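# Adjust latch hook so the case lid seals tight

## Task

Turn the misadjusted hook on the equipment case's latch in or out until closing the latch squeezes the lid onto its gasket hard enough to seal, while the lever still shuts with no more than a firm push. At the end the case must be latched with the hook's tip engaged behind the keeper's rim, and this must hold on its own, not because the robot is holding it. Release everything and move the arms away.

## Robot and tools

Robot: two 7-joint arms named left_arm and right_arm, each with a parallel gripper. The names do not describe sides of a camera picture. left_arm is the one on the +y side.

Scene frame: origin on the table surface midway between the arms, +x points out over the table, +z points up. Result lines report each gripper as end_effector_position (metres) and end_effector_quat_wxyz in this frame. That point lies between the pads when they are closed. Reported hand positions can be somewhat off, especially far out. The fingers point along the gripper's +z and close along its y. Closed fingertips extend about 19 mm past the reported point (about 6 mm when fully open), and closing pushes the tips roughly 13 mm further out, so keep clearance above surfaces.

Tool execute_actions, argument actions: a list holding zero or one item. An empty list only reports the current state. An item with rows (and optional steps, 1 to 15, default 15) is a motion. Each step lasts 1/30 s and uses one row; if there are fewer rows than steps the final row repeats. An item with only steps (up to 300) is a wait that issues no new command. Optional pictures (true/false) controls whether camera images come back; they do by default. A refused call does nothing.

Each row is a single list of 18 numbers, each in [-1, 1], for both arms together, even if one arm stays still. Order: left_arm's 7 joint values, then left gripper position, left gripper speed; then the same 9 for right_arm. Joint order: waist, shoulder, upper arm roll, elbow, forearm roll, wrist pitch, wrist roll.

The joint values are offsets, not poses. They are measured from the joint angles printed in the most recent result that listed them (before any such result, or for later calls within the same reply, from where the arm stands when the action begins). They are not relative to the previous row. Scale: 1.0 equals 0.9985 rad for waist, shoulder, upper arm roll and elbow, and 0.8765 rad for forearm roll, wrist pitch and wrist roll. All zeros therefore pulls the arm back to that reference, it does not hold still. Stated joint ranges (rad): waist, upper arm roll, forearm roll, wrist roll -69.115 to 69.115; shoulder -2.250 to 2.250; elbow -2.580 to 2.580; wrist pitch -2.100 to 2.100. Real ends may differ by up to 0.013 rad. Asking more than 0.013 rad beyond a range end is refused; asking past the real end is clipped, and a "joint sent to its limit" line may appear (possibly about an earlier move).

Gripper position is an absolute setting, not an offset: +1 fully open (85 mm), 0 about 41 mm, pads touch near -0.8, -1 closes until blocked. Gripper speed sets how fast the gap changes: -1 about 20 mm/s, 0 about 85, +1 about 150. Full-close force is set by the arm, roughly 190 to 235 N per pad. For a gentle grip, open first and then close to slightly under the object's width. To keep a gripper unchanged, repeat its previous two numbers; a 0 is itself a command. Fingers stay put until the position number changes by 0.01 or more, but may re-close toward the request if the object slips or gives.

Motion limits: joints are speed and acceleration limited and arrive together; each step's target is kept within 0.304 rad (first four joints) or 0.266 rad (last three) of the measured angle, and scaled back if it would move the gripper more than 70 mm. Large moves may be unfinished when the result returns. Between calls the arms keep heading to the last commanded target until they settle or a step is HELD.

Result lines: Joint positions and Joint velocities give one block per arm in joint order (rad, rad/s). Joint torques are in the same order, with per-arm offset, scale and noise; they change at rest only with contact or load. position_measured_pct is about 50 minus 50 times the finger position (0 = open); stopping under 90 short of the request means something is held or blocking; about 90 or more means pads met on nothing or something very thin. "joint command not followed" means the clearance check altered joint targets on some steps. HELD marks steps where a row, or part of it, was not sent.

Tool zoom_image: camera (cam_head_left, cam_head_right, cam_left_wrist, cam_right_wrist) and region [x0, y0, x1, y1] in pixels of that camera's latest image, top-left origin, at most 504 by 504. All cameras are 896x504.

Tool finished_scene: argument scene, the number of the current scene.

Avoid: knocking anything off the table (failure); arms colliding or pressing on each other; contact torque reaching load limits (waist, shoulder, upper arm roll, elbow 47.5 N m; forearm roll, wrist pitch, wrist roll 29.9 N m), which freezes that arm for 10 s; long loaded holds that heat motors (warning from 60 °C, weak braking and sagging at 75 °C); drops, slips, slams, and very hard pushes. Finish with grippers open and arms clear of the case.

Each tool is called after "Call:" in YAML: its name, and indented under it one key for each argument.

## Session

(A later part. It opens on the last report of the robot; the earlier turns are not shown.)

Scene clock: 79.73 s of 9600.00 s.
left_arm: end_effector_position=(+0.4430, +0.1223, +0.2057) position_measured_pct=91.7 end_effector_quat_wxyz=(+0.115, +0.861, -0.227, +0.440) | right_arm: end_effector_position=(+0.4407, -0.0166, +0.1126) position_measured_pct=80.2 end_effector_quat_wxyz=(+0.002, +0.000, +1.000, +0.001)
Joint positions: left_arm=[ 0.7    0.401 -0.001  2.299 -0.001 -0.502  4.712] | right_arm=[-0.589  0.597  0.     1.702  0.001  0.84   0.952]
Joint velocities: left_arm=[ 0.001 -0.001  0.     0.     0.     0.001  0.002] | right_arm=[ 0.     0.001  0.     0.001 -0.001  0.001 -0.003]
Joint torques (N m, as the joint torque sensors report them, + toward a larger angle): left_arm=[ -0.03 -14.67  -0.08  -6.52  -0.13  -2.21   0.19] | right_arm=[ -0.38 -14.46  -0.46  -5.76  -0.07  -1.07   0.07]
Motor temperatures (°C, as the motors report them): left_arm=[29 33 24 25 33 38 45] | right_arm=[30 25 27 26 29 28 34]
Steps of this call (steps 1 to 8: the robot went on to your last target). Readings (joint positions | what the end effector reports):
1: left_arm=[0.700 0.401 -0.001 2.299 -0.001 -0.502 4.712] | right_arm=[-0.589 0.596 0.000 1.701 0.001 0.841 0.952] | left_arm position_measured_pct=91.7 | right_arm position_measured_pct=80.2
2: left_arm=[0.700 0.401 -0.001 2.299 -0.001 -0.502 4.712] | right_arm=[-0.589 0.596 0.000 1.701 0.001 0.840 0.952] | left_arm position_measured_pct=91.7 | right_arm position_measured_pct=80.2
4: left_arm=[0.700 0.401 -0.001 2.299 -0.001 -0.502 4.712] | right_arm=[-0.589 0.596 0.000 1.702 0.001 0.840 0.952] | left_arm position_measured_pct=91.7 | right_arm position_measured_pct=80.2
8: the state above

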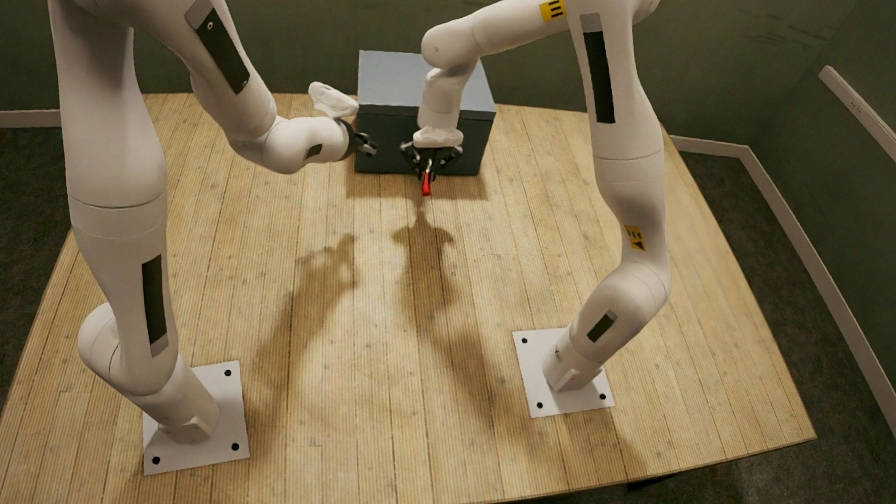

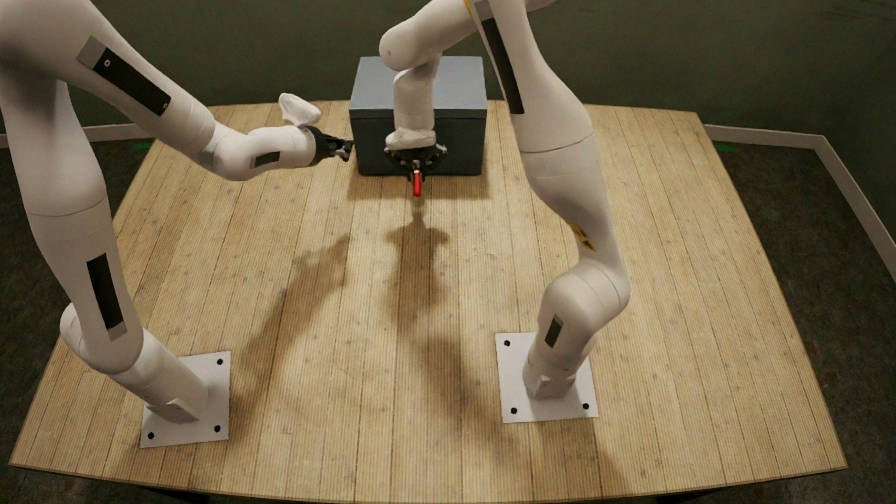

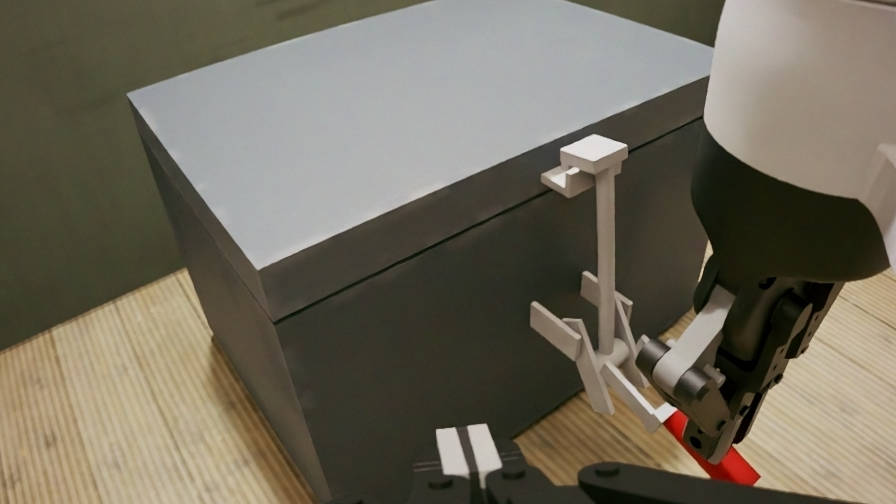

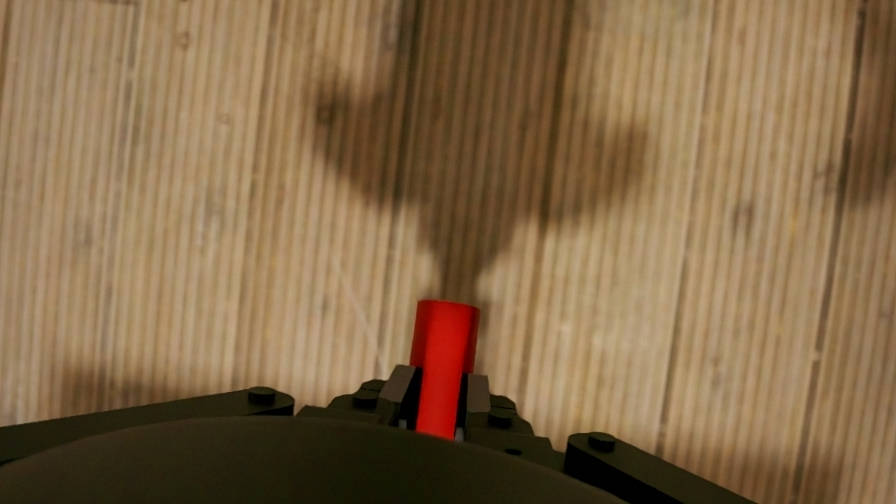

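Call:
execute_actions:
  actions:
    - {"rows":[[0,0,0,0,0,0,0,-1,0, 0,0.009,0,0.003,0,-0.011,0,-0.6,0],[0,0,0,0,0,0,0,-1,0, 0,0.009,0,0.003,0,-0.011,0,-0.6,0],[0,0,0,0,0,0,0,-1,0, 0,0.009,0,0.003,0,-0.011,0,-0.6,0],[0,0,0,0,0,0,0,-1,0, 0,0.009,0,0.003,0,-0.011,0,-0.6,0],[0,0,0,0,0,0,0,-1,0, 0,0.015,0,0.0065,0,-0.022,0,-0.6,0],[0,0,0,0,0,0,0,-1,0, 0,0.015,0,0.0065,0,-0.022,0,-0.6,0],[0,0,0,0,0,0,0,-1,0, 0,0.015,0,0.0065,0,-0.022,0,-0.6,0],[0,0,0,0,0,0,0,-1,0, 0,0.015,0,0.0065,0,-0.022,0,-0.6,0],[0,0,0,0,0,0,0,-1,0, 0,0.0202,0,0.0105,0,-0.0323,0,-0.6,0]],"steps":15}
  pictures: false

Call:
execute_actions:
  actions:
    - {"steps":8}

Scene clock: 82.23 s of 9600.00 s.
left_arm: end_effector_position=(+0.4430, +0.1223, +0.2057) position_measured_pct=91.7 end_effector_quat_wxyz=(+0.115, +0.861, -0.227, +0.440) | right_arm: end_effector_position=(+0.4423, -0.0166, +0.1037) position_measured_pct=80.2 end_effector_quat_wxyz=(+0.003, +0.001, +1.000, +0.001)
Joint positions: left_arm=[ 0.7    0.401 -0.001  2.299 -0.001 -0.502  4.712] | right_arm=[-0.588  0.611  0.001  1.71   0.001  0.813  0.952]
Joint velocities: left_arm=[ 0.    -0.     0.    -0.001 -0.     0.    -0.002] | right_arm=[ 0.001  0.008  0.001  0.004 -0.    -0.014  0.   ]
Joint torques (N m, as the joint torque sensors report them, + toward a larger angle): left_arm=[  0.37 -14.69  -0.14  -6.57  -0.13  -2.39   0.24] | right_arm=[ -0.68 -14.91  -0.44  -3.66  -0.34  -0.31   0.28]
Motor temperatures (°C, as the motors report them): left_arm=[29 33 24 25 33 38 45] | right_arm=[30 25 27 26 29 28 34]
Steps of this call (steps 1 to 15: the robot went on to your last target; steps 16 to 60: nothing new was sent; steps 61 to 75: all 15 steps of this action). Readings (joint positions | what the end effector reports):
61: left_arm=[0.700 0.401 -0.001 2.299 -0.001 -0.502 4.712] | right_arm=[-0.589 0.597 0.000 1.702 0.001 0.839 0.952] | left_arm position_measured_pct=91.7 | right_arm position_measured_pct=80.2
62: left_arm=[0.700 0.401 -0.001 2.299 -0.001 -0.502 4.712] | right_arm=[-0.589 0.599 0.000 1.702 0.001 0.837 0.952] | left_arm position_measured_pct=91.7 | right_arm position_measured_pct=80.2
64: left_arm=[0.700 0.401 -0.001 2.299 -0.001 -0.502 4.712] | right_arm=[-0.589 0.600 0.000 1.703 0.001 0.834 0.952] | left_arm position_measured_pct=91.7 | right_arm position_measured_pct=80.2
68: left_arm=[0.700 0.401 -0.001 2.299 -0.001 -0.502 4.712] | right_arm=[-0.588 0.605 0.001 1.706 0.001 0.825 0.952] | left_arm position_measured_pct=91.7 | right_arm position_measured_pct=80.2
75: the state above

Scene clock: 82.50 s of 9600.00 s.
left_arm: end_effector_position=(+0.4430, +0.1223, +0.2057) position_measured_pct=91.7 end_effector_quat_wxyz=(+0.115, +0.861, -0.227, +0.440) | right_arm: end_effector_position=(+0.4424, -0.0166, +0.1033) position_measured_pct=80.2 end_effector_quat_wxyz=(+0.003, +0.001, +1.000, +0.001)
Joint positions: left_arm=[ 0.7    0.401 -0.001  2.299 -0.001 -0.502  4.712] | right_arm=[-0.588  0.612  0.001  1.71   0.001  0.812  0.952]
Joint velocities: left_arm=[-0.     0.    -0.    -0.001  0.     0.    -0.001] | right_arm=[-0.001 -0.    -0.002  0.    -0.     0.001  0.   ]
Joint torques (N m, as the joint torque sensors report them, + toward a larger angle): left_arm=[  0.18 -14.99  -0.14  -6.63   0.    -2.21   0.02] | right_arm=[ -0.89 -14.68  -0.73  -4.62  -0.34  -0.44   0.03]
Motor temperatures (°C, as the motors report them): left_arm=[29 33 24 25 33 38 45] | right_arm=[30 25 27 26 29 28 34]
Steps of this call (steps 1 to 8: the robot went on to your last target). Readings (joint positions | what the end effector reports):
1: left_arm=[0.700 0.401 -0.001 2.299 -0.001 -0.502 4.712] | right_arm=[-0.588 0.612 0.001 1.710 0.001 0.813 0.952] | left_arm position_measured_pct=91.7 | right_arm position_measured_pct=80.2
2: left_arm=[0.700 0.401 -0.001 2.299 -0.001 -0.502 4.712] | right_arm=[-0.588 0.612 0.001 1.710 0.001 0.813 0.952] | left_arm position_measured_pct=91.7 | right_arm position_measured_pct=80.2
4: left_arm=[0.700 0.401 -0.001 2.299 -0.001 -0.502 4.712] | right_arm=[-0.588 0.612 0.001 1.710 0.001 0.812 0.952] | left_arm position_measured_pct=91.7 | right_arm position_measured_pct=80.2
8: the state above

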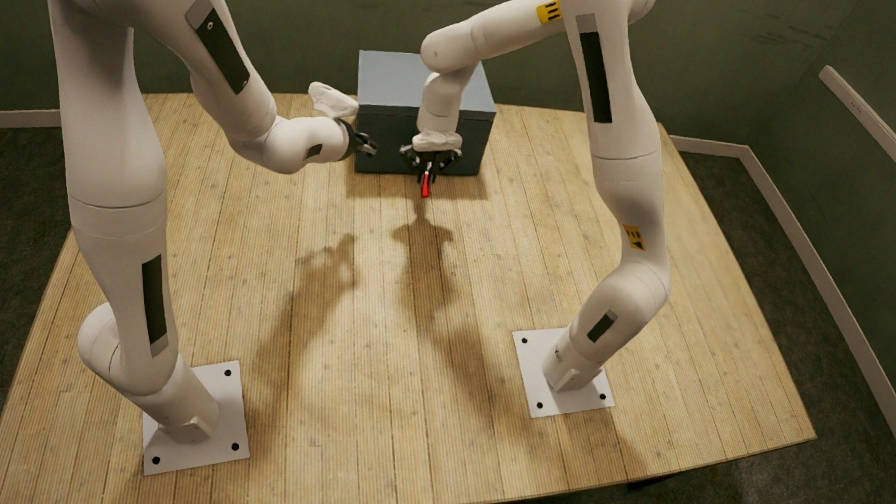

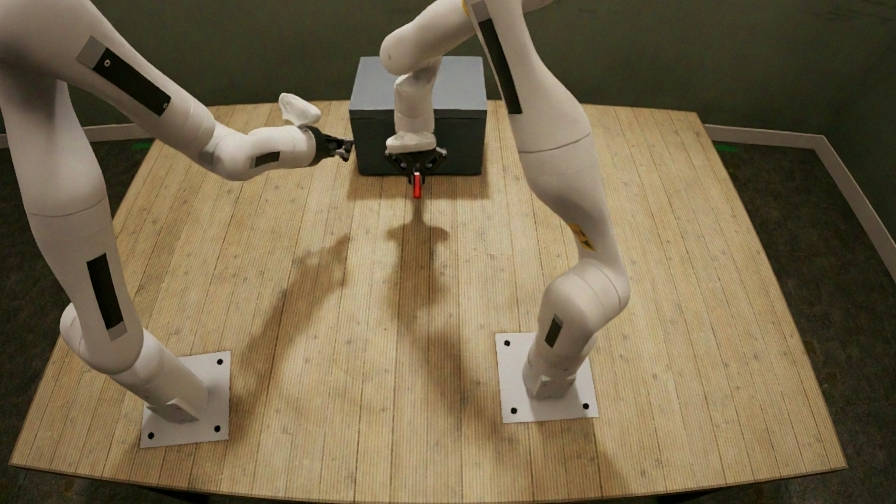

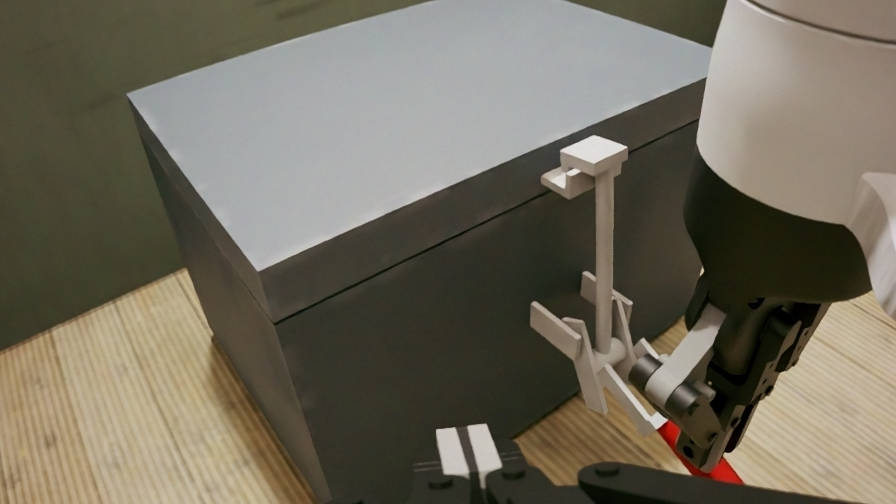

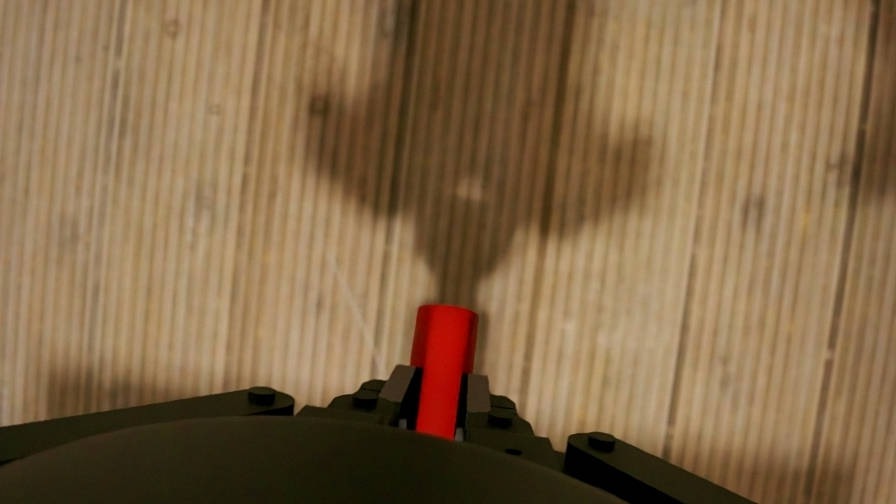

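Call:
execute_actions:
  actions:
    - {"rows":[[0,0,0,0,0,0,0,-1,0, 0,0.010,0,0.005,0,-0.01,0,-0.6,0],[0,0,0,0,0,0,0,-1,0, 0,0.010,0,0.005,0,-0.01,0,-0.6,0],[0,0,0,0,0,0,0,-1,0, 0,0.010,0,0.005,0,-0.01,0,-0.6,0],[0,0,0,0,0,0,0,-1,0, 0,0.010,0,0.005,0,-0.01,0,-0.6,0],[0,0,0,0,0,0,0,-1,0, 0,0.016,0,0.0085,0,-0.02,0,-0.6,0],[0,0,0,0,0,0,0,-1,0, 0,0.016,0,0.0085,0,-0.02,0,-0.6,0],[0,0,0,0,0,0,0,-1,0, 0,0.016,0,0.0085,0,-0.02,0,-0.6,0],[0,0,0,0,0,0,0,-1,0, 0,0.016,0,0.0085,0,-0.02,0,-0.6,0],[0,0,0,0,0,0,0,-1,0, 0,0.022,0,0.012,0,-0.030,0,-0.6,0]],"steps":15}
  pictures: false

Call:
execute_actions:
  actions:
    - {"steps":8}

Scene clock: 85.00 s of 9600.00 s.
left_arm: end_effector_position=(+0.4430, +0.1223, +0.2057) position_measured_pct=91.7 end_effector_quat_wxyz=(+0.115, +0.861, -0.227, +0.440) | right_arm: end_effector_position=(+0.4425, -0.0172, +0.0930) position_measured_pct=80.2 end_effector_quat_wxyz=(+0.003, +0.001, +1.000, +0.001)
Joint positions: left_arm=[ 0.7    0.401 -0.001  2.299 -0.001 -0.502  4.712] | right_arm=[-0.588  0.629  0.002  1.72   0.002  0.786  0.952]
Joint velocities: left_arm=[ 0.    -0.    -0.     0.    -0.    -0.001 -0.   ] | right_arm=[-0.001  0.012  0.     0.005 -0.002 -0.011 -0.001]
Joint torques (N m, as the joint torque sensors report them, + toward a larger angle): left_arm=[  0.27 -14.43  -0.05  -6.46  -0.1   -2.17   0.13] | right_arm=[ -0.24 -16.25  -0.52  -4.35  -0.17   0.28  -0.09]
Motor temperatures (°C, as the motors report them): left_arm=[29 33 24 25 33 38 45] | right_arm=[30 25 27 26 29 28 34]
Steps of this call (steps 1 to 15: the robot went on to your last target; steps 16 to 60: nothing new was sent; steps 61 to 75: all 15 steps of this action). Readings (joint positions | what the end effector reports):
61: left_arm=[0.700 0.401 -0.001 2.299 -0.001 -0.502 4.712] | right_arm=[-0.588 0.613 0.001 1.710 0.001 0.811 0.952] | left_arm position_measured_pct=91.7 | right_arm position_measured_pct=80.2
62: left_arm=[0.700 0.401 -0.001 2.299 -0.001 -0.502 4.712] | right_arm=[-0.588 0.615 0.001 1.711 0.001 0.809 0.952] | left_arm position_measured_pct=91.7 | right_arm position_measured_pct=80.2
64: left_arm=[0.700 0.401 -0.001 2.299 -0.001 -0.502 4.712] | right_arm=[-0.588 0.616 0.001 1.712 0.001 0.806 0.952] | left_arm position_measured_pct=91.7 | right_arm position_measured_pct=80.2
68: left_arm=[0.700 0.401 -0.001 2.299 -0.001 -0.502 4.712] | right_arm=[-0.588 0.622 0.002 1.715 0.002 0.798 0.952] | left_arm position_measured_pct=91.7 | right_arm position_measured_pct=80.2
75: the state above

Scene clock: 85.27 s of 9600.00 s.
left_arm: end_effector_position=(+0.4430, +0.1223, +0.2057) position_measured_pct=91.7 end_effector_quat_wxyz=(+0.115, +0.861, -0.227, +0.440) | right_arm: end_effector_position=(+0.4424, -0.0172, +0.0924) position_measured_pct=80.2 end_effector_quat_wxyz=(+0.003, +0.001, +1.000, +0.001)
Joint positions: left_arm=[ 0.7    0.401 -0.001  2.299 -0.001 -0.502  4.712] | right_arm=[-0.588  0.63   0.001  1.72   0.002  0.785  0.952]
Joint velocities: left_arm=[-0.     0.     0.    -0.001 -0.     0.    -0.001] | right_arm=[-0.     0.001  0.    -0.    -0.001 -0.002 -0.001]
Joint torques (N m, as the joint torque sensors report them, + toward a larger angle): left_arm=[  0.15 -14.71  -0.23  -6.63  -0.05  -2.39  -0.15] | right_arm=[ -0.54 -16.02  -0.66  -4.22  -0.09   0.18   0.1 ]
Motor temperatures (°C, as the motors report them): left_arm=[29 33 24 25 33 38 45] | right_arm=[30 25 27 26 29 28 34]
Steps of this call (steps 1 to 8: the robot went on to your last target). Readings (joint positions | what the end effector reports):
1: left_arm=[0.700 0.401 -0.001 2.299 -0.001 -0.502 4.712] | right_arm=[-0.588 0.630 0.001 1.720 0.002 0.786 0.952] | left_arm position_measured_pct=91.7 | right_arm position_measured_pct=80.2
2: left_arm=[0.700 0.401 -0.001 2.299 -0.001 -0.502 4.712] | right_arm=[-0.588 0.630 0.001 1.720 0.002 0.786 0.952] | left_arm position_measured_pct=91.7 | right_arm position_measured_pct=80.2
4: left_arm=[0.700 0.401 -0.001 2.299 -0.001 -0.502 4.712] | right_arm=[-0.588 0.630 0.001 1.720 0.002 0.786 0.952] | left_arm position_measured_pct=91.7 | right_arm position_measured_pct=80.2
8: the state above

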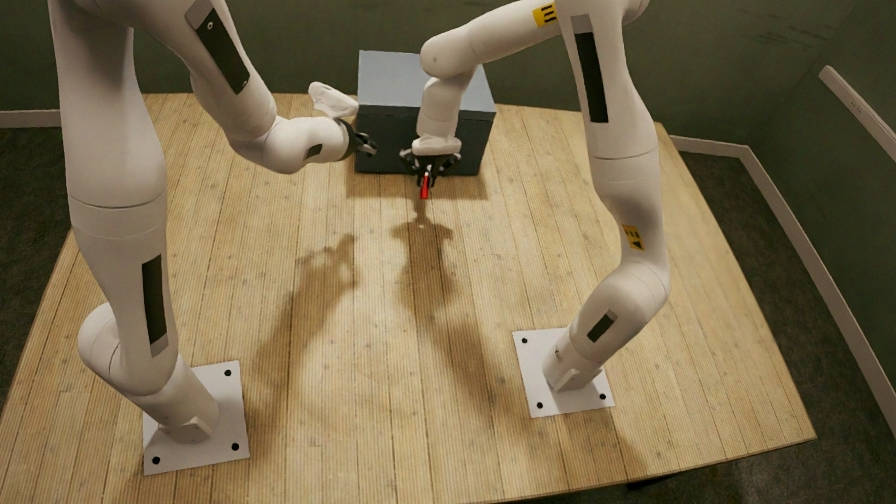

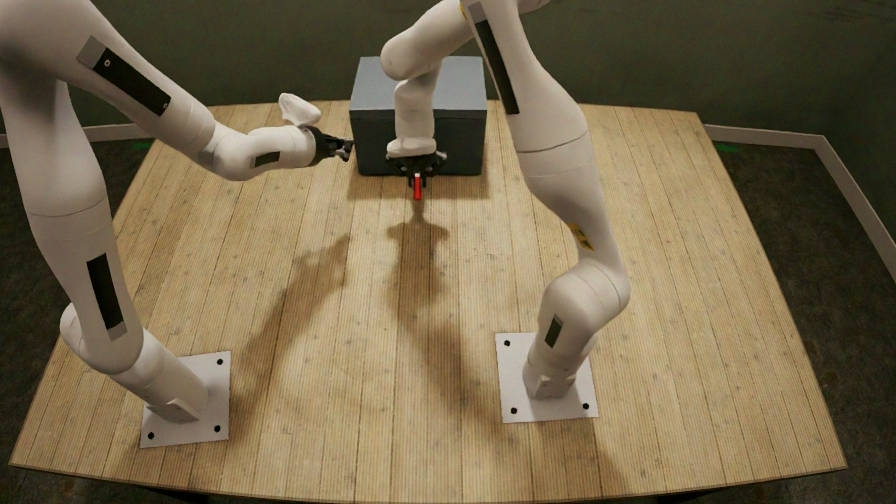

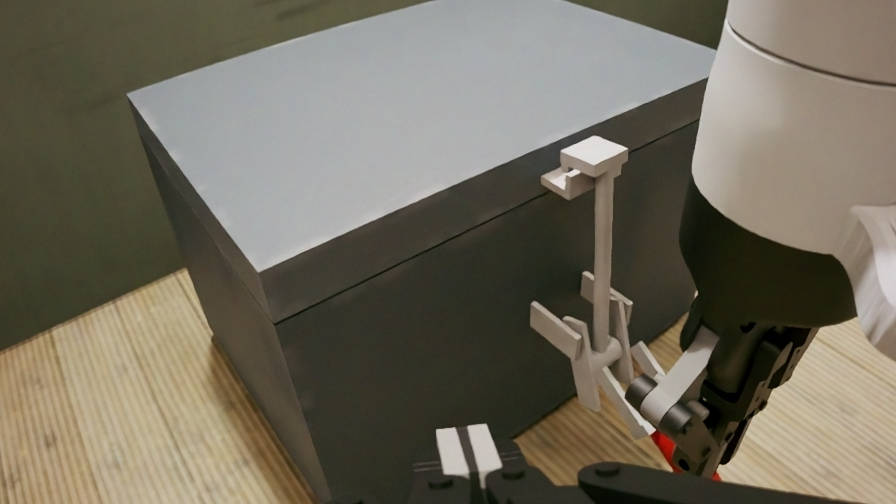

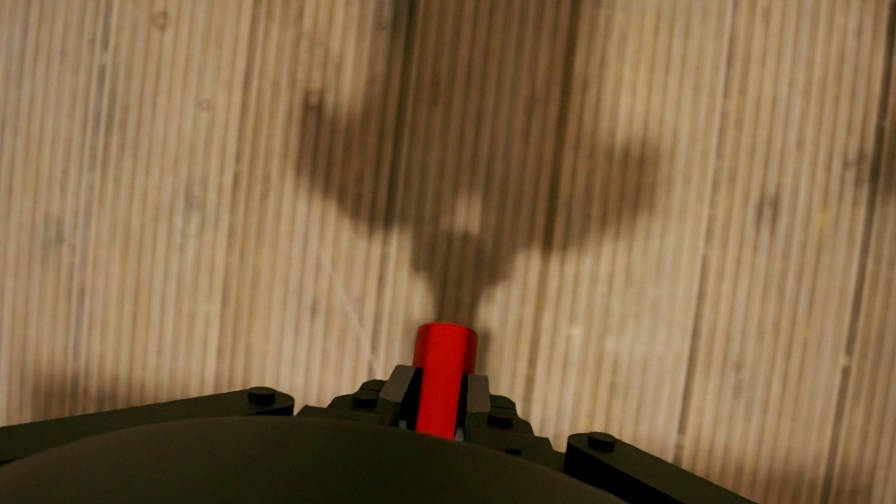

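Call:
execute_actions:
  actions:
    - {"rows":[[-0.08,0.1,0,0,0,-1.0,0,-1,0, -0.001,0.004,-0.001,0.002,-0.002,0,0,-0.6,0]],"steps":15}
  pictures: false

Call:
execute_actions:
  actions:
    - {"steps":14}
  pictures: false

Scene clock: 91.10 s of 9600.00 s.
left_arm: end_effector_position=(+0.5184, +0.1331, +0.2926) position_measured_pct=91.7 end_effector_quat_wxyz=(+0.136, +0.760, -0.170, +0.612) | right_arm: end_effector_position=(+0.4416, -0.0171, +0.0916) position_measured_pct=80.2 end_effector_quat_wxyz=(+0.002, +0.001, +1.000, +0.001)
Joint positions: left_arm=[ 0.624  0.496 -0.001  2.299 -0.001 -1.008  4.712] | right_arm=[-0.588  0.632  0.001  1.721  0.     0.785  0.952]
Joint velocities: left_arm=[-0.032  0.039  0.002 -0.001 -0.    -1.214 -0.001] | right_arm=[-0.     0.     0.     0.    -0.001 -0.001  0.   ]
Joint torques (N m, as the joint torque sensors report them, + toward a larger angle): left_arm=[  0.21 -16.58   0.24  -5.99  -0.21  -2.8   -0.02] | right_arm=[ -0.82 -16.44  -0.29  -4.95  -0.35  -0.19   0.25]
Motor temperatures (°C, as the motors report them): left_arm=[29 33 24 25 33 38 45] | right_arm=[30 25 27 26 29 28 34]
Steps of this call (steps 1 to 15: the robot went on to your last target; steps 16 to 160: nothing new was sent; steps 161 to 175: all 15 steps of this action). Readings (joint positions | what the end effector reports):
161: left_arm=[0.699 0.402 -0.001 2.299 -0.001 -0.504 4.712] | right_arm=[-0.588 0.631 0.001 1.720 0.001 0.785 0.952] | left_arm position_measured_pct=91.7 | right_arm position_measured_pct=80.2
162: left_arm=[0.695 0.407 0.000 2.299 -0.001 -0.513 4.712] | right_arm=[-0.588 0.632 0.001 1.720 0.001 0.785 0.952] | left_arm position_measured_pct=91.7 | right_arm position_measured_pct=80.2
164: left_arm=[0.678 0.428 0.001 2.299 -0.001 -0.564 4.712] | right_arm=[-0.588 0.632 0.001 1.720 0.001 0.785 0.952] | left_arm position_measured_pct=91.7 | right_arm position_measured_pct=80.2
168: left_arm=[0.644 0.471 -0.002 2.299 -0.001 -0.723 4.712] | right_arm=[-0.588 0.632 0.001 1.721 0.000 0.785 0.952] | left_arm position_measured_pct=91.7 | right_arm position_measured_pct=80.2
175: the state above

Scene clock: 91.57 s of 9600.00 s.
left_arm: end_effector_position=(+0.5232, +0.1332, +0.4046) position_measured_pct=91.7 end_effector_quat_wxyz=(+0.163, +0.637, -0.141, +0.740) | right_arm: end_effector_position=(+0.4416, -0.0171, +0.0916) position_measured_pct=80.2 end_effector_quat_wxyz=(+0.002, +0.001, +1.000, +0.001)
Joint positions: left_arm=[ 0.62   0.5   -0.001  2.298 -0.001 -1.377  4.712] | right_arm=[-0.588  0.632  0.001  1.721  0.     0.785  0.952]
Joint velocities: left_arm=[-0.001  0.006 -0.     0.004  0.    -0.019  0.   ] | right_arm=[-0.    -0.001  0.001  0.     0.001  0.    -0.001]
Joint torques (N m, as the joint torque sensors report them, + toward a larger angle): left_arm=[  0.38 -16.48  -0.2   -5.96  -0.11  -2.52   0.22] | right_arm=[ -0.42 -16.64  -0.64  -4.59  -0.09  -0.18   0.17]
Motor temperatures (°C, as the motors report them): left_arm=[29 33 24 25 33 38 45] | right_arm=[30 25 27 26 29 28 34]
Steps of this call (steps 1 to 14: the robot went on to your last target). Readings (joint positions | what the end effector reports):
1: left_arm=[0.623 0.497 -0.001 2.299 -0.001 -1.048 4.712] | right_arm=[-0.588 0.632 0.001 1.721 0.000 0.785 0.952] | left_arm position_measured_pct=91.7 | right_arm position_measured_pct=80.2
2: left_arm=[0.623 0.498 -0.001 2.299 -0.001 -1.089 4.712] | right_arm=[-0.588 0.632 0.001 1.721 0.000 0.785 0.952] | left_arm position_measured_pct=91.7 | right_arm position_measured_pct=80.2
4: left_arm=[0.622 0.499 -0.001 2.298 -0.001 -1.170 4.712] | right_arm=[-0.588 0.632 0.001 1.721 0.000 0.785 0.952] | left_arm position_measured_pct=91.7 | right_arm position_measured_pct=80.2
8: left_arm=[0.621 0.500 -0.001 2.298 -0.001 -1.321 4.712] | right_arm=[-0.588 0.632 0.001 1.721 0.000 0.785 0.952] | left_arm position_measured_pct=91.7 | right_arm position_measured_pct=80.2
14: the state above

Call:
execute_actions:
  actions:
    - {"rows":[[0.04,0.693,0,0.153,0,-0.594,0,-1,0, 0,0.002,0,0,0,0,0,-0.6,0]],"steps":15}
  pictures: false

Call:
execute_actions:
  actions:
    - {"steps":30}

Scene clock: 93.10 s of 9600.00 s.
left_arm: end_effector_position=(+0.4933, +0.1282, +0.2535) position_measured_pct=91.7 end_effector_quat_wxyz=(+0.162, +0.690, -0.164, +0.686) | right_arm: end_effector_position=(+0.4418, -0.0171, +0.0917) position_measured_pct=80.2 end_effector_quat_wxyz=(+0.002, +0.002, +1.000, +0.001)
Joint positions: left_arm=[ 0.649  0.831 -0.001  2.409 -0.001 -1.662  4.712] | right_arm=[-0.588  0.632  0.001  1.72   0.     0.786  0.952]
Joint velocities: left_arm=[ 0.04   0.889  0.     0.159 -0.    -0.772  0.001] | right_arm=[ 0.     0.001 -0.    -0.001 -0.001  0.     0.002]
Joint torques (N m, as the joint torque sensors report them, + toward a larger angle): left_arm=[  0.28 -17.28   0.09  -2.11  -0.01  -2.77   0.11] | right_arm=[ -0.39 -17.05  -0.49  -5.38   0.07  -0.44  -0.07]
Motor temperatures (°C, as the motors report them): left_arm=[29 33 24 25 33 38 45] | right_arm=[30 26 27 26 29 28 34]
Steps of this call (steps 1 to 30: the robot went on to your last target; step 31: nothing new was sent; steps 32 to 46: all 15 steps of this action). Readings (joint positions | what the end effector reports):
32: left_arm=[0.620 0.502 -0.001 2.299 -0.001 -1.380 4.712] | right_arm=[-0.588 0.632 0.001 1.720 0.000 0.785 0.952] | left_arm position_measured_pct=91.7 | right_arm position_measured_pct=80.2
33: left_arm=[0.621 0.508 -0.001 2.301 -0.001 -1.385 4.712] | right_arm=[-0.588 0.632 0.001 1.720 0.000 0.786 0.952] | left_arm position_measured_pct=91.7 | right_arm position_measured_pct=80.2
35: left_arm=[0.625 0.538 -0.001 2.314 -0.001 -1.409 4.712] | right_arm=[-0.588 0.632 0.001 1.720 0.000 0.786 0.952] | left_arm position_measured_pct=91.7 | right_arm position_measured_pct=80.2
39: left_arm=[0.636 0.637 -0.001 2.358 -0.001 -1.493 4.712] | right_arm=[-0.588 0.632 0.001 1.720 0.000 0.786 0.952] | left_arm position_measured_pct=91.7 | right_arm position_measured_pct=80.2
46: the state above

Scene clock: 94.10 s of 9600.00 s.
left_arm: end_effector_position=(+0.4502, +0.1430, +0.1109) position_measured_pct=91.7 end_effector_quat_wxyz=(+0.151, +0.744, -0.181, +0.625) | right_arm: end_effector_position=(+0.4418, -0.0171, +0.0917) position_measured_pct=80.2 end_effector_quat_wxyz=(+0.002, +0.002, +1.000, +0.001)
Joint positions: left_arm=[ 0.66   1.192 -0.001  2.451 -0.001 -1.898  4.712] | right_arm=[-0.588  0.632  0.001  1.72   0.     0.786  0.952]
Joint velocities: left_arm=[-0.     0.001  0.     0.     0.     0.002 -0.   ] | right_arm=[ 0.    -0.     0.001 -0.    -0.     0.001 -0.   ]
Joint torques (N m, as the joint torque sensors report them, + toward a larger angle): left_arm=[  0.09 -17.62   0.02   0.96  -0.03  -2.59   0.05] | right_arm=[ -0.05 -16.93  -0.49  -5.27  -0.08  -0.31   0.07]
Motor temperatures (°C, as the motors report them): left_arm=[29 33 24 25 33 38 45] | right_arm=[30 26 27 26 29 28 34]
Steps of this call (steps 1 to 30: the robot went on to your last target). Readings (joint positions | what the end effector reports):
1: left_arm=[0.650 0.860 -0.001 2.414 -0.001 -1.687 4.712] | right_arm=[-0.588 0.632 0.001 1.720 0.000 0.786 0.952] | left_arm position_measured_pct=91.7 | right_arm position_measured_pct=80.2
2: left_arm=[0.652 0.890 -0.001 2.418 -0.001 -1.711 4.712] | right_arm=[-0.588 0.632 0.001 1.720 0.000 0.786 0.952] | left_arm position_measured_pct=91.7 | right_arm position_measured_pct=80.2
4: left_arm=[0.653 0.947 -0.001 2.425 -0.001 -1.752 4.712] | right_arm=[-0.588 0.632 0.001 1.720 0.000 0.786 0.952] | left_arm position_measured_pct=91.7 | right_arm position_measured_pct=80.2
8: left_arm=[0.656 1.057 -0.001 2.437 -0.001 -1.819 4.712] | right_arm=[-0.588 0.632 0.001 1.720 0.000 0.786 0.952] | left_arm position_measured_pct=91.7 | right_arm position_measured_pct=80.2
30: the state above

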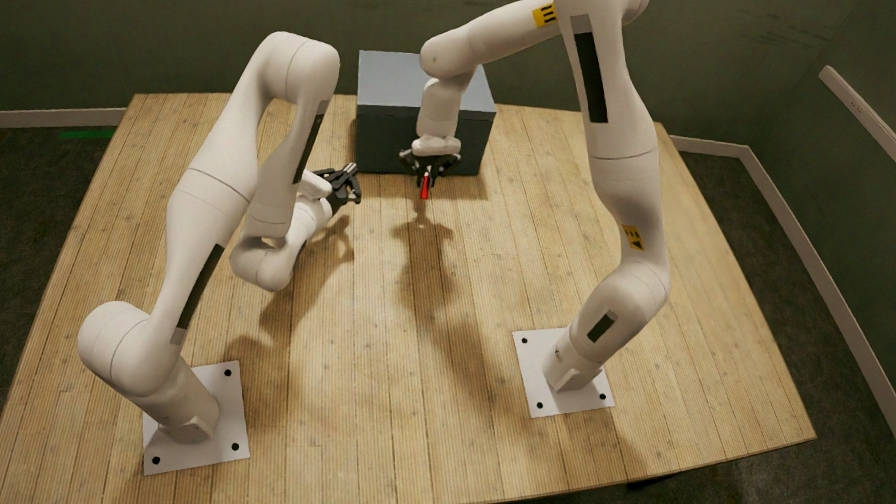

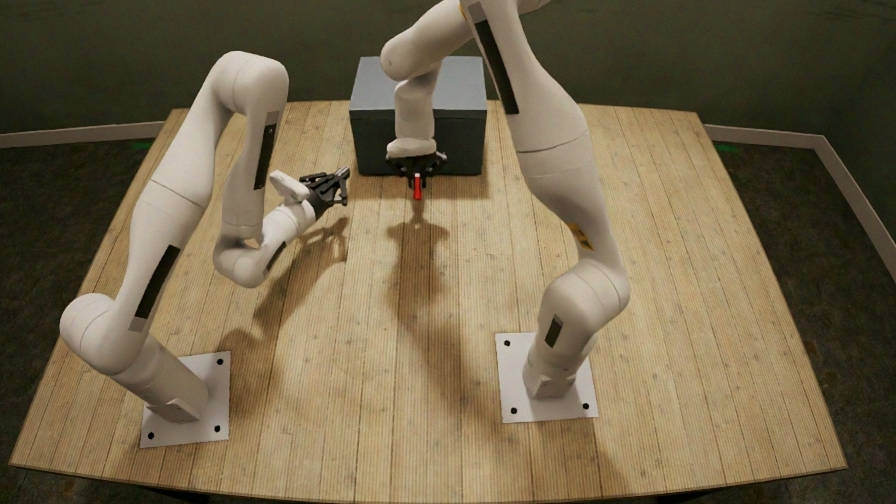

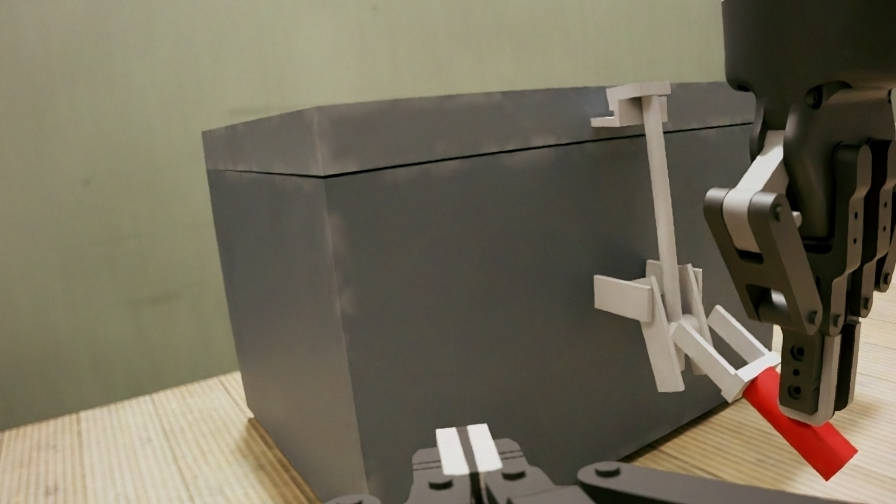

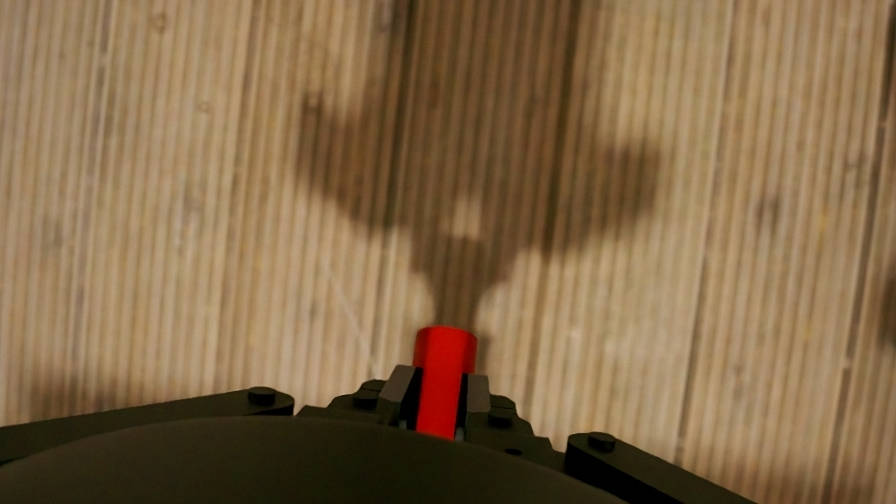

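Call:
zoom_image:
  camera: "cam_left_wrist"
  region: [280, 70, 720, 230]

Call:
zoom_image:
  camera: "cam_left_wrist"
  region: [570, 70, 800, 420]

Region (280, 70, 720, 230) of cam_left_wrist's 896x504 image, scaled by 1.145; it fills the top 183 rows of this view, and the rest is white.

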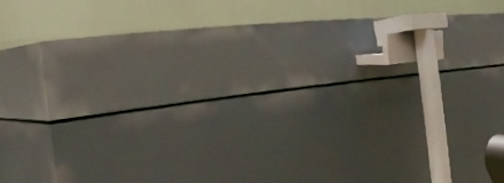

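Region (570, 70, 800, 420) of cam_left_wrist's 896x504 image, scaled by 1.440; it fills the left 331 columns of this view, and the rest is white.

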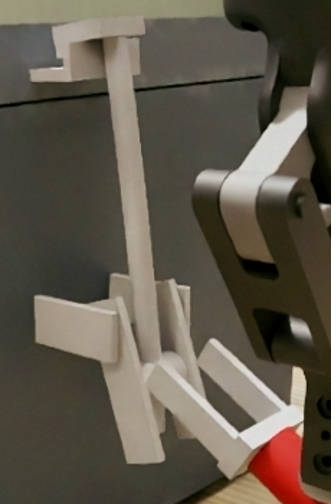

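Call:
execute_actions:
  actions:
    - {"rows":[[0,0,0,0,0,0,0,-1,0, 0,-0.011,0,-0.007,0,0.022,0,-0.6,0],[0,0,0,0,0,0,0,-1,0, 0,-0.011,0,-0.007,0,0.022,0,-0.6,0],[0,0,0,0,0,0,0,-1,0, 0,-0.022,0,-0.014,0,0.043,0,-0.6,0],[0,0,0,0,0,0,0,-1,0, 0,-0.022,0,-0.014,0,0.043,0,-0.6,0],[0,0,0,0,0,0,0,-1,0, 0,-0.033,0,-0.021,0,0.065,0,-0.6,0],[0,0,0,0,0,0,0,-1,0, 0,-0.033,0,-0.021,0,0.065,0,-0.6,0],[0,0,0,0,0,0,0,-1,0, 0,-0.044,0,-0.029,0,0.087,0,-0.6,0],[0,0,0,0,0,0,0,-1,0, 0,-0.044,0,-0.029,0,0.087,0,-0.6,0],[0,0,0,0,0,0,0,-1,0, 0,-0.055,0,-0.037,0,0.108,0,-0.6,0],[0,0,0,0,0,0,0,-1,0, 0,-0.055,0,-0.037,0,0.108,0,-0.6,0],[0,0,0,0,0,0,0,-1,0, 0,-0.066,0,-0.045,0,0.13,0,-0.6,0],[0,0,0,0,0,0,0,-1,0, 0,-0.066,0,-0.045,0,0.13,0,-0.6,0],[0,0,0,0,0,0,0,-1,0, -0.001,-0.077,-0.001,-0.0525,0,0.152,0,-0.6,0]],"steps":15}
  pictures: false

Call:
execute_actions:
  actions:
    - {"steps":8}

Scene clock: 105.13 s of 9600.00 s.
left_arm: end_effector_position=(+0.4502, +0.1430, +0.1109) position_measured_pct=91.7 end_effector_quat_wxyz=(+0.151, +0.744, -0.181, +0.625) | right_arm: end_effector_position=(+0.4397, -0.0171, +0.1344) position_measured_pct=80.2 end_effector_quat_wxyz=(-0.000, +0.001, +1.000, -0.000)
Joint positions: left_arm=[ 0.66   1.192 -0.001  2.451 -0.001 -1.898  4.712] | right_arm=[-0.589  0.564  0.     1.676  0.     0.904  0.952]
Joint velocities: left_arm=[-0.    -0.     0.    -0.001  0.     0.     0.001] | right_arm=[ 0.003 -0.113  0.006 -0.106  0.01   0.203  0.001]
Joint torques (N m, as the joint torque sensors report them, + toward a larger angle): left_arm=[  0.23 -17.97   0.32   1.17  -0.17  -2.77   0.05] | right_arm=[ -0.24 -16.2   -0.79  -6.15  -0.06  -0.54   0.06]
Motor temperatures (°C, as the motors report them): left_arm=[29 33 24 25 33 38 45] | right_arm=[30 26 27 26 29 28 34]
Steps of this call (steps 1 to 15: the robot went on to your last target; steps 16 to 316: nothing new was sent; steps 317 to 331: all 15 steps of this action). Readings (joint positions | what the end effector reports):
317: left_arm=[0.660 1.192 -0.001 2.451 -0.001 -1.898 4.712] | right_arm=[-0.588 0.631 0.001 1.720 0.000 0.787 0.952] | left_arm position_measured_pct=91.7 | right_arm position_measured_pct=80.2
318: left_arm=[0.660 1.192 -0.001 2.451 -0.001 -1.898 4.712] | right_arm=[-0.588 0.628 0.001 1.718 0.000 0.792 0.952] | left_arm position_measured_pct=91.7 | right_arm position_measured_pct=80.2
320: left_arm=[0.660 1.192 -0.001 2.451 -0.001 -1.898 4.712] | right_arm=[-0.588 0.620 0.001 1.714 -0.000 0.805 0.952] | left_arm position_measured_pct=91.7 | right_arm position_measured_pct=80.2
324: left_arm=[0.660 1.192 -0.001 2.451 -0.001 -1.898 4.712] | right_arm=[-0.589 0.601 -0.000 1.703 -0.001 0.840 0.952] | left_arm position_measured_pct=91.7 | right_arm position_measured_pct=80.2
331: the state above

Scene clock: 105.40 s of 9600.00 s.
left_arm: end_effector_position=(+0.4502, +0.1430, +0.1109) position_measured_pct=91.7 end_effector_quat_wxyz=(+0.151, +0.744, -0.181, +0.625) | right_arm: end_effector_position=(+0.4402, -0.0171, +0.1401) position_measured_pct=80.2 end_effector_quat_wxyz=(+0.000, +0.001, +1.000, -0.000)
Joint positions: left_arm=[ 0.66   1.192 -0.001  2.451 -0.001 -1.898  4.712] | right_arm=[-0.589  0.556  0.     1.668  0.     0.919  0.952]
Joint velocities: left_arm=[-0.001  0.    -0.     0.     0.    -0.001  0.   ] | right_arm=[ 0.001 -0.006  0.    -0.002  0.001  0.006 -0.001]
Joint torques (N m, as the joint torque sensors report them, + toward a larger angle): left_arm=[  0.   -17.93  -0.08   1.2   -0.13  -2.92   0.17] | right_arm=[ -0.26 -17.69   0.1   -5.81   0.15  -0.12  -0.11]
Motor temperatures (°C, as the motors report them): left_arm=[29 33 24 25 33 38 45] | right_arm=[30 26 27 26 29 28 34]
Steps of this call (steps 1 to 8: the robot went on to your last target). Readings (joint positions | what the end effector reports):
1: left_arm=[0.660 1.192 -0.001 2.451 -0.001 -1.898 4.712] | right_arm=[-0.589 0.561 0.001 1.672 0.000 0.909 0.952] | left_arm position_measured_pct=91.7 | right_arm position_measured_pct=80.2
2: left_arm=[0.660 1.192 -0.001 2.451 -0.001 -1.898 4.712] | right_arm=[-0.589 0.559 0.001 1.670 0.000 0.913 0.952] | left_arm position_measured_pct=91.7 | right_arm position_measured_pct=80.2
4: left_arm=[0.660 1.192 -0.001 2.451 -0.001 -1.898 4.712] | right_arm=[-0.589 0.557 0.001 1.669 0.000 0.916 0.952] | left_arm position_measured_pct=91.7 | right_arm position_measured_pct=80.2
8: the state above

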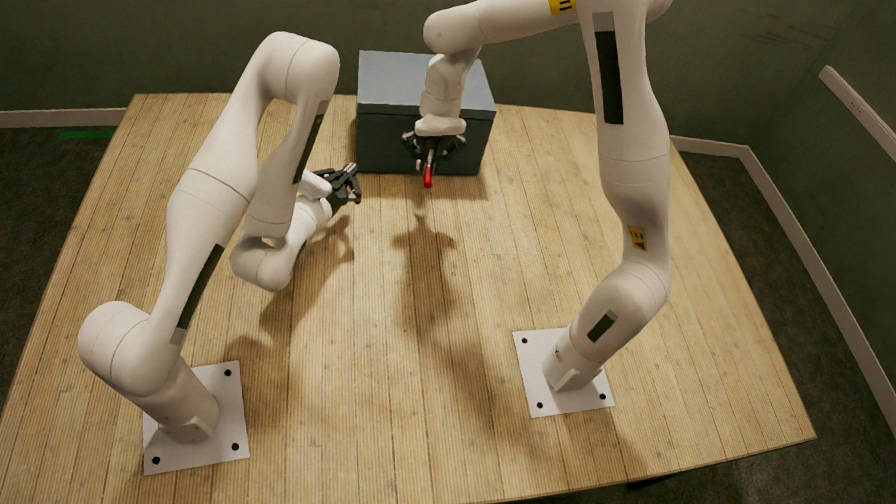

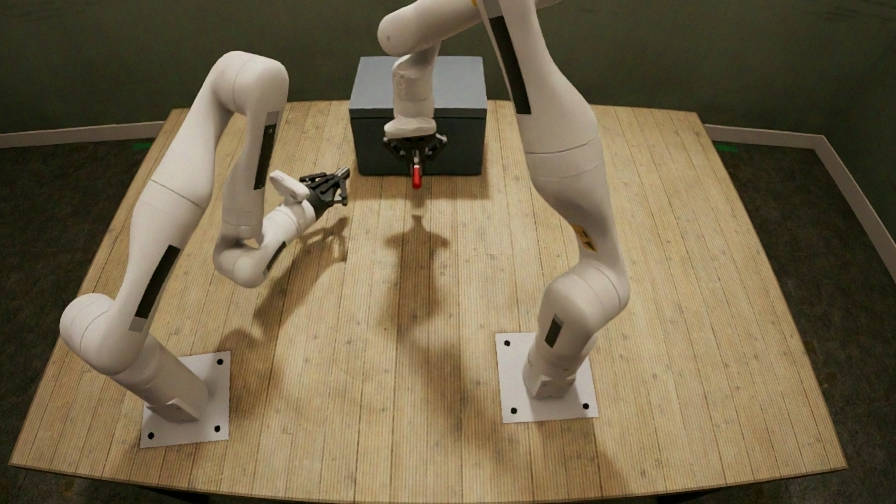

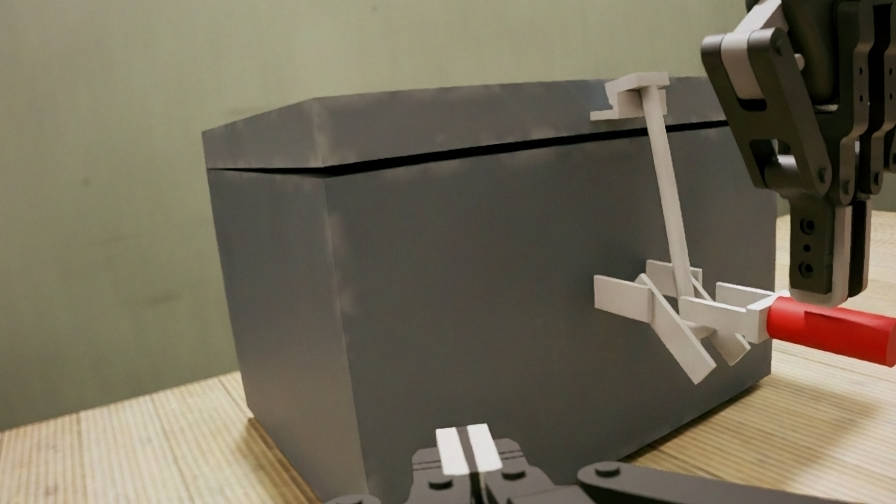

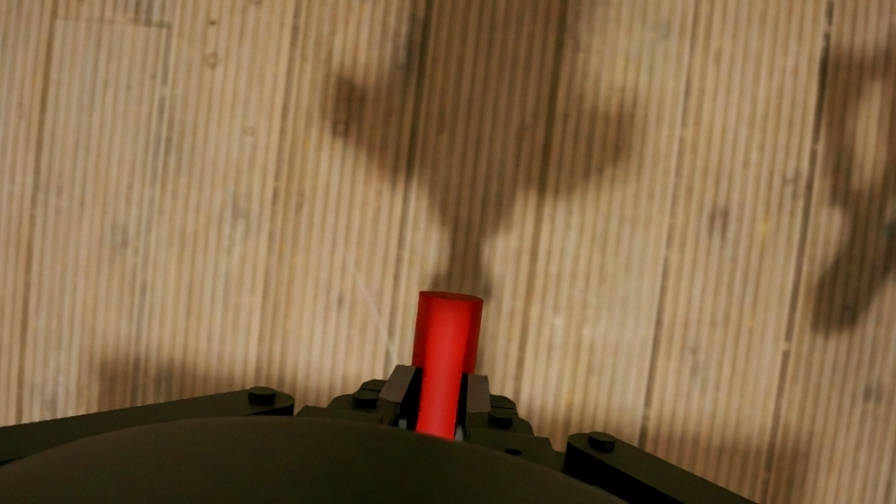

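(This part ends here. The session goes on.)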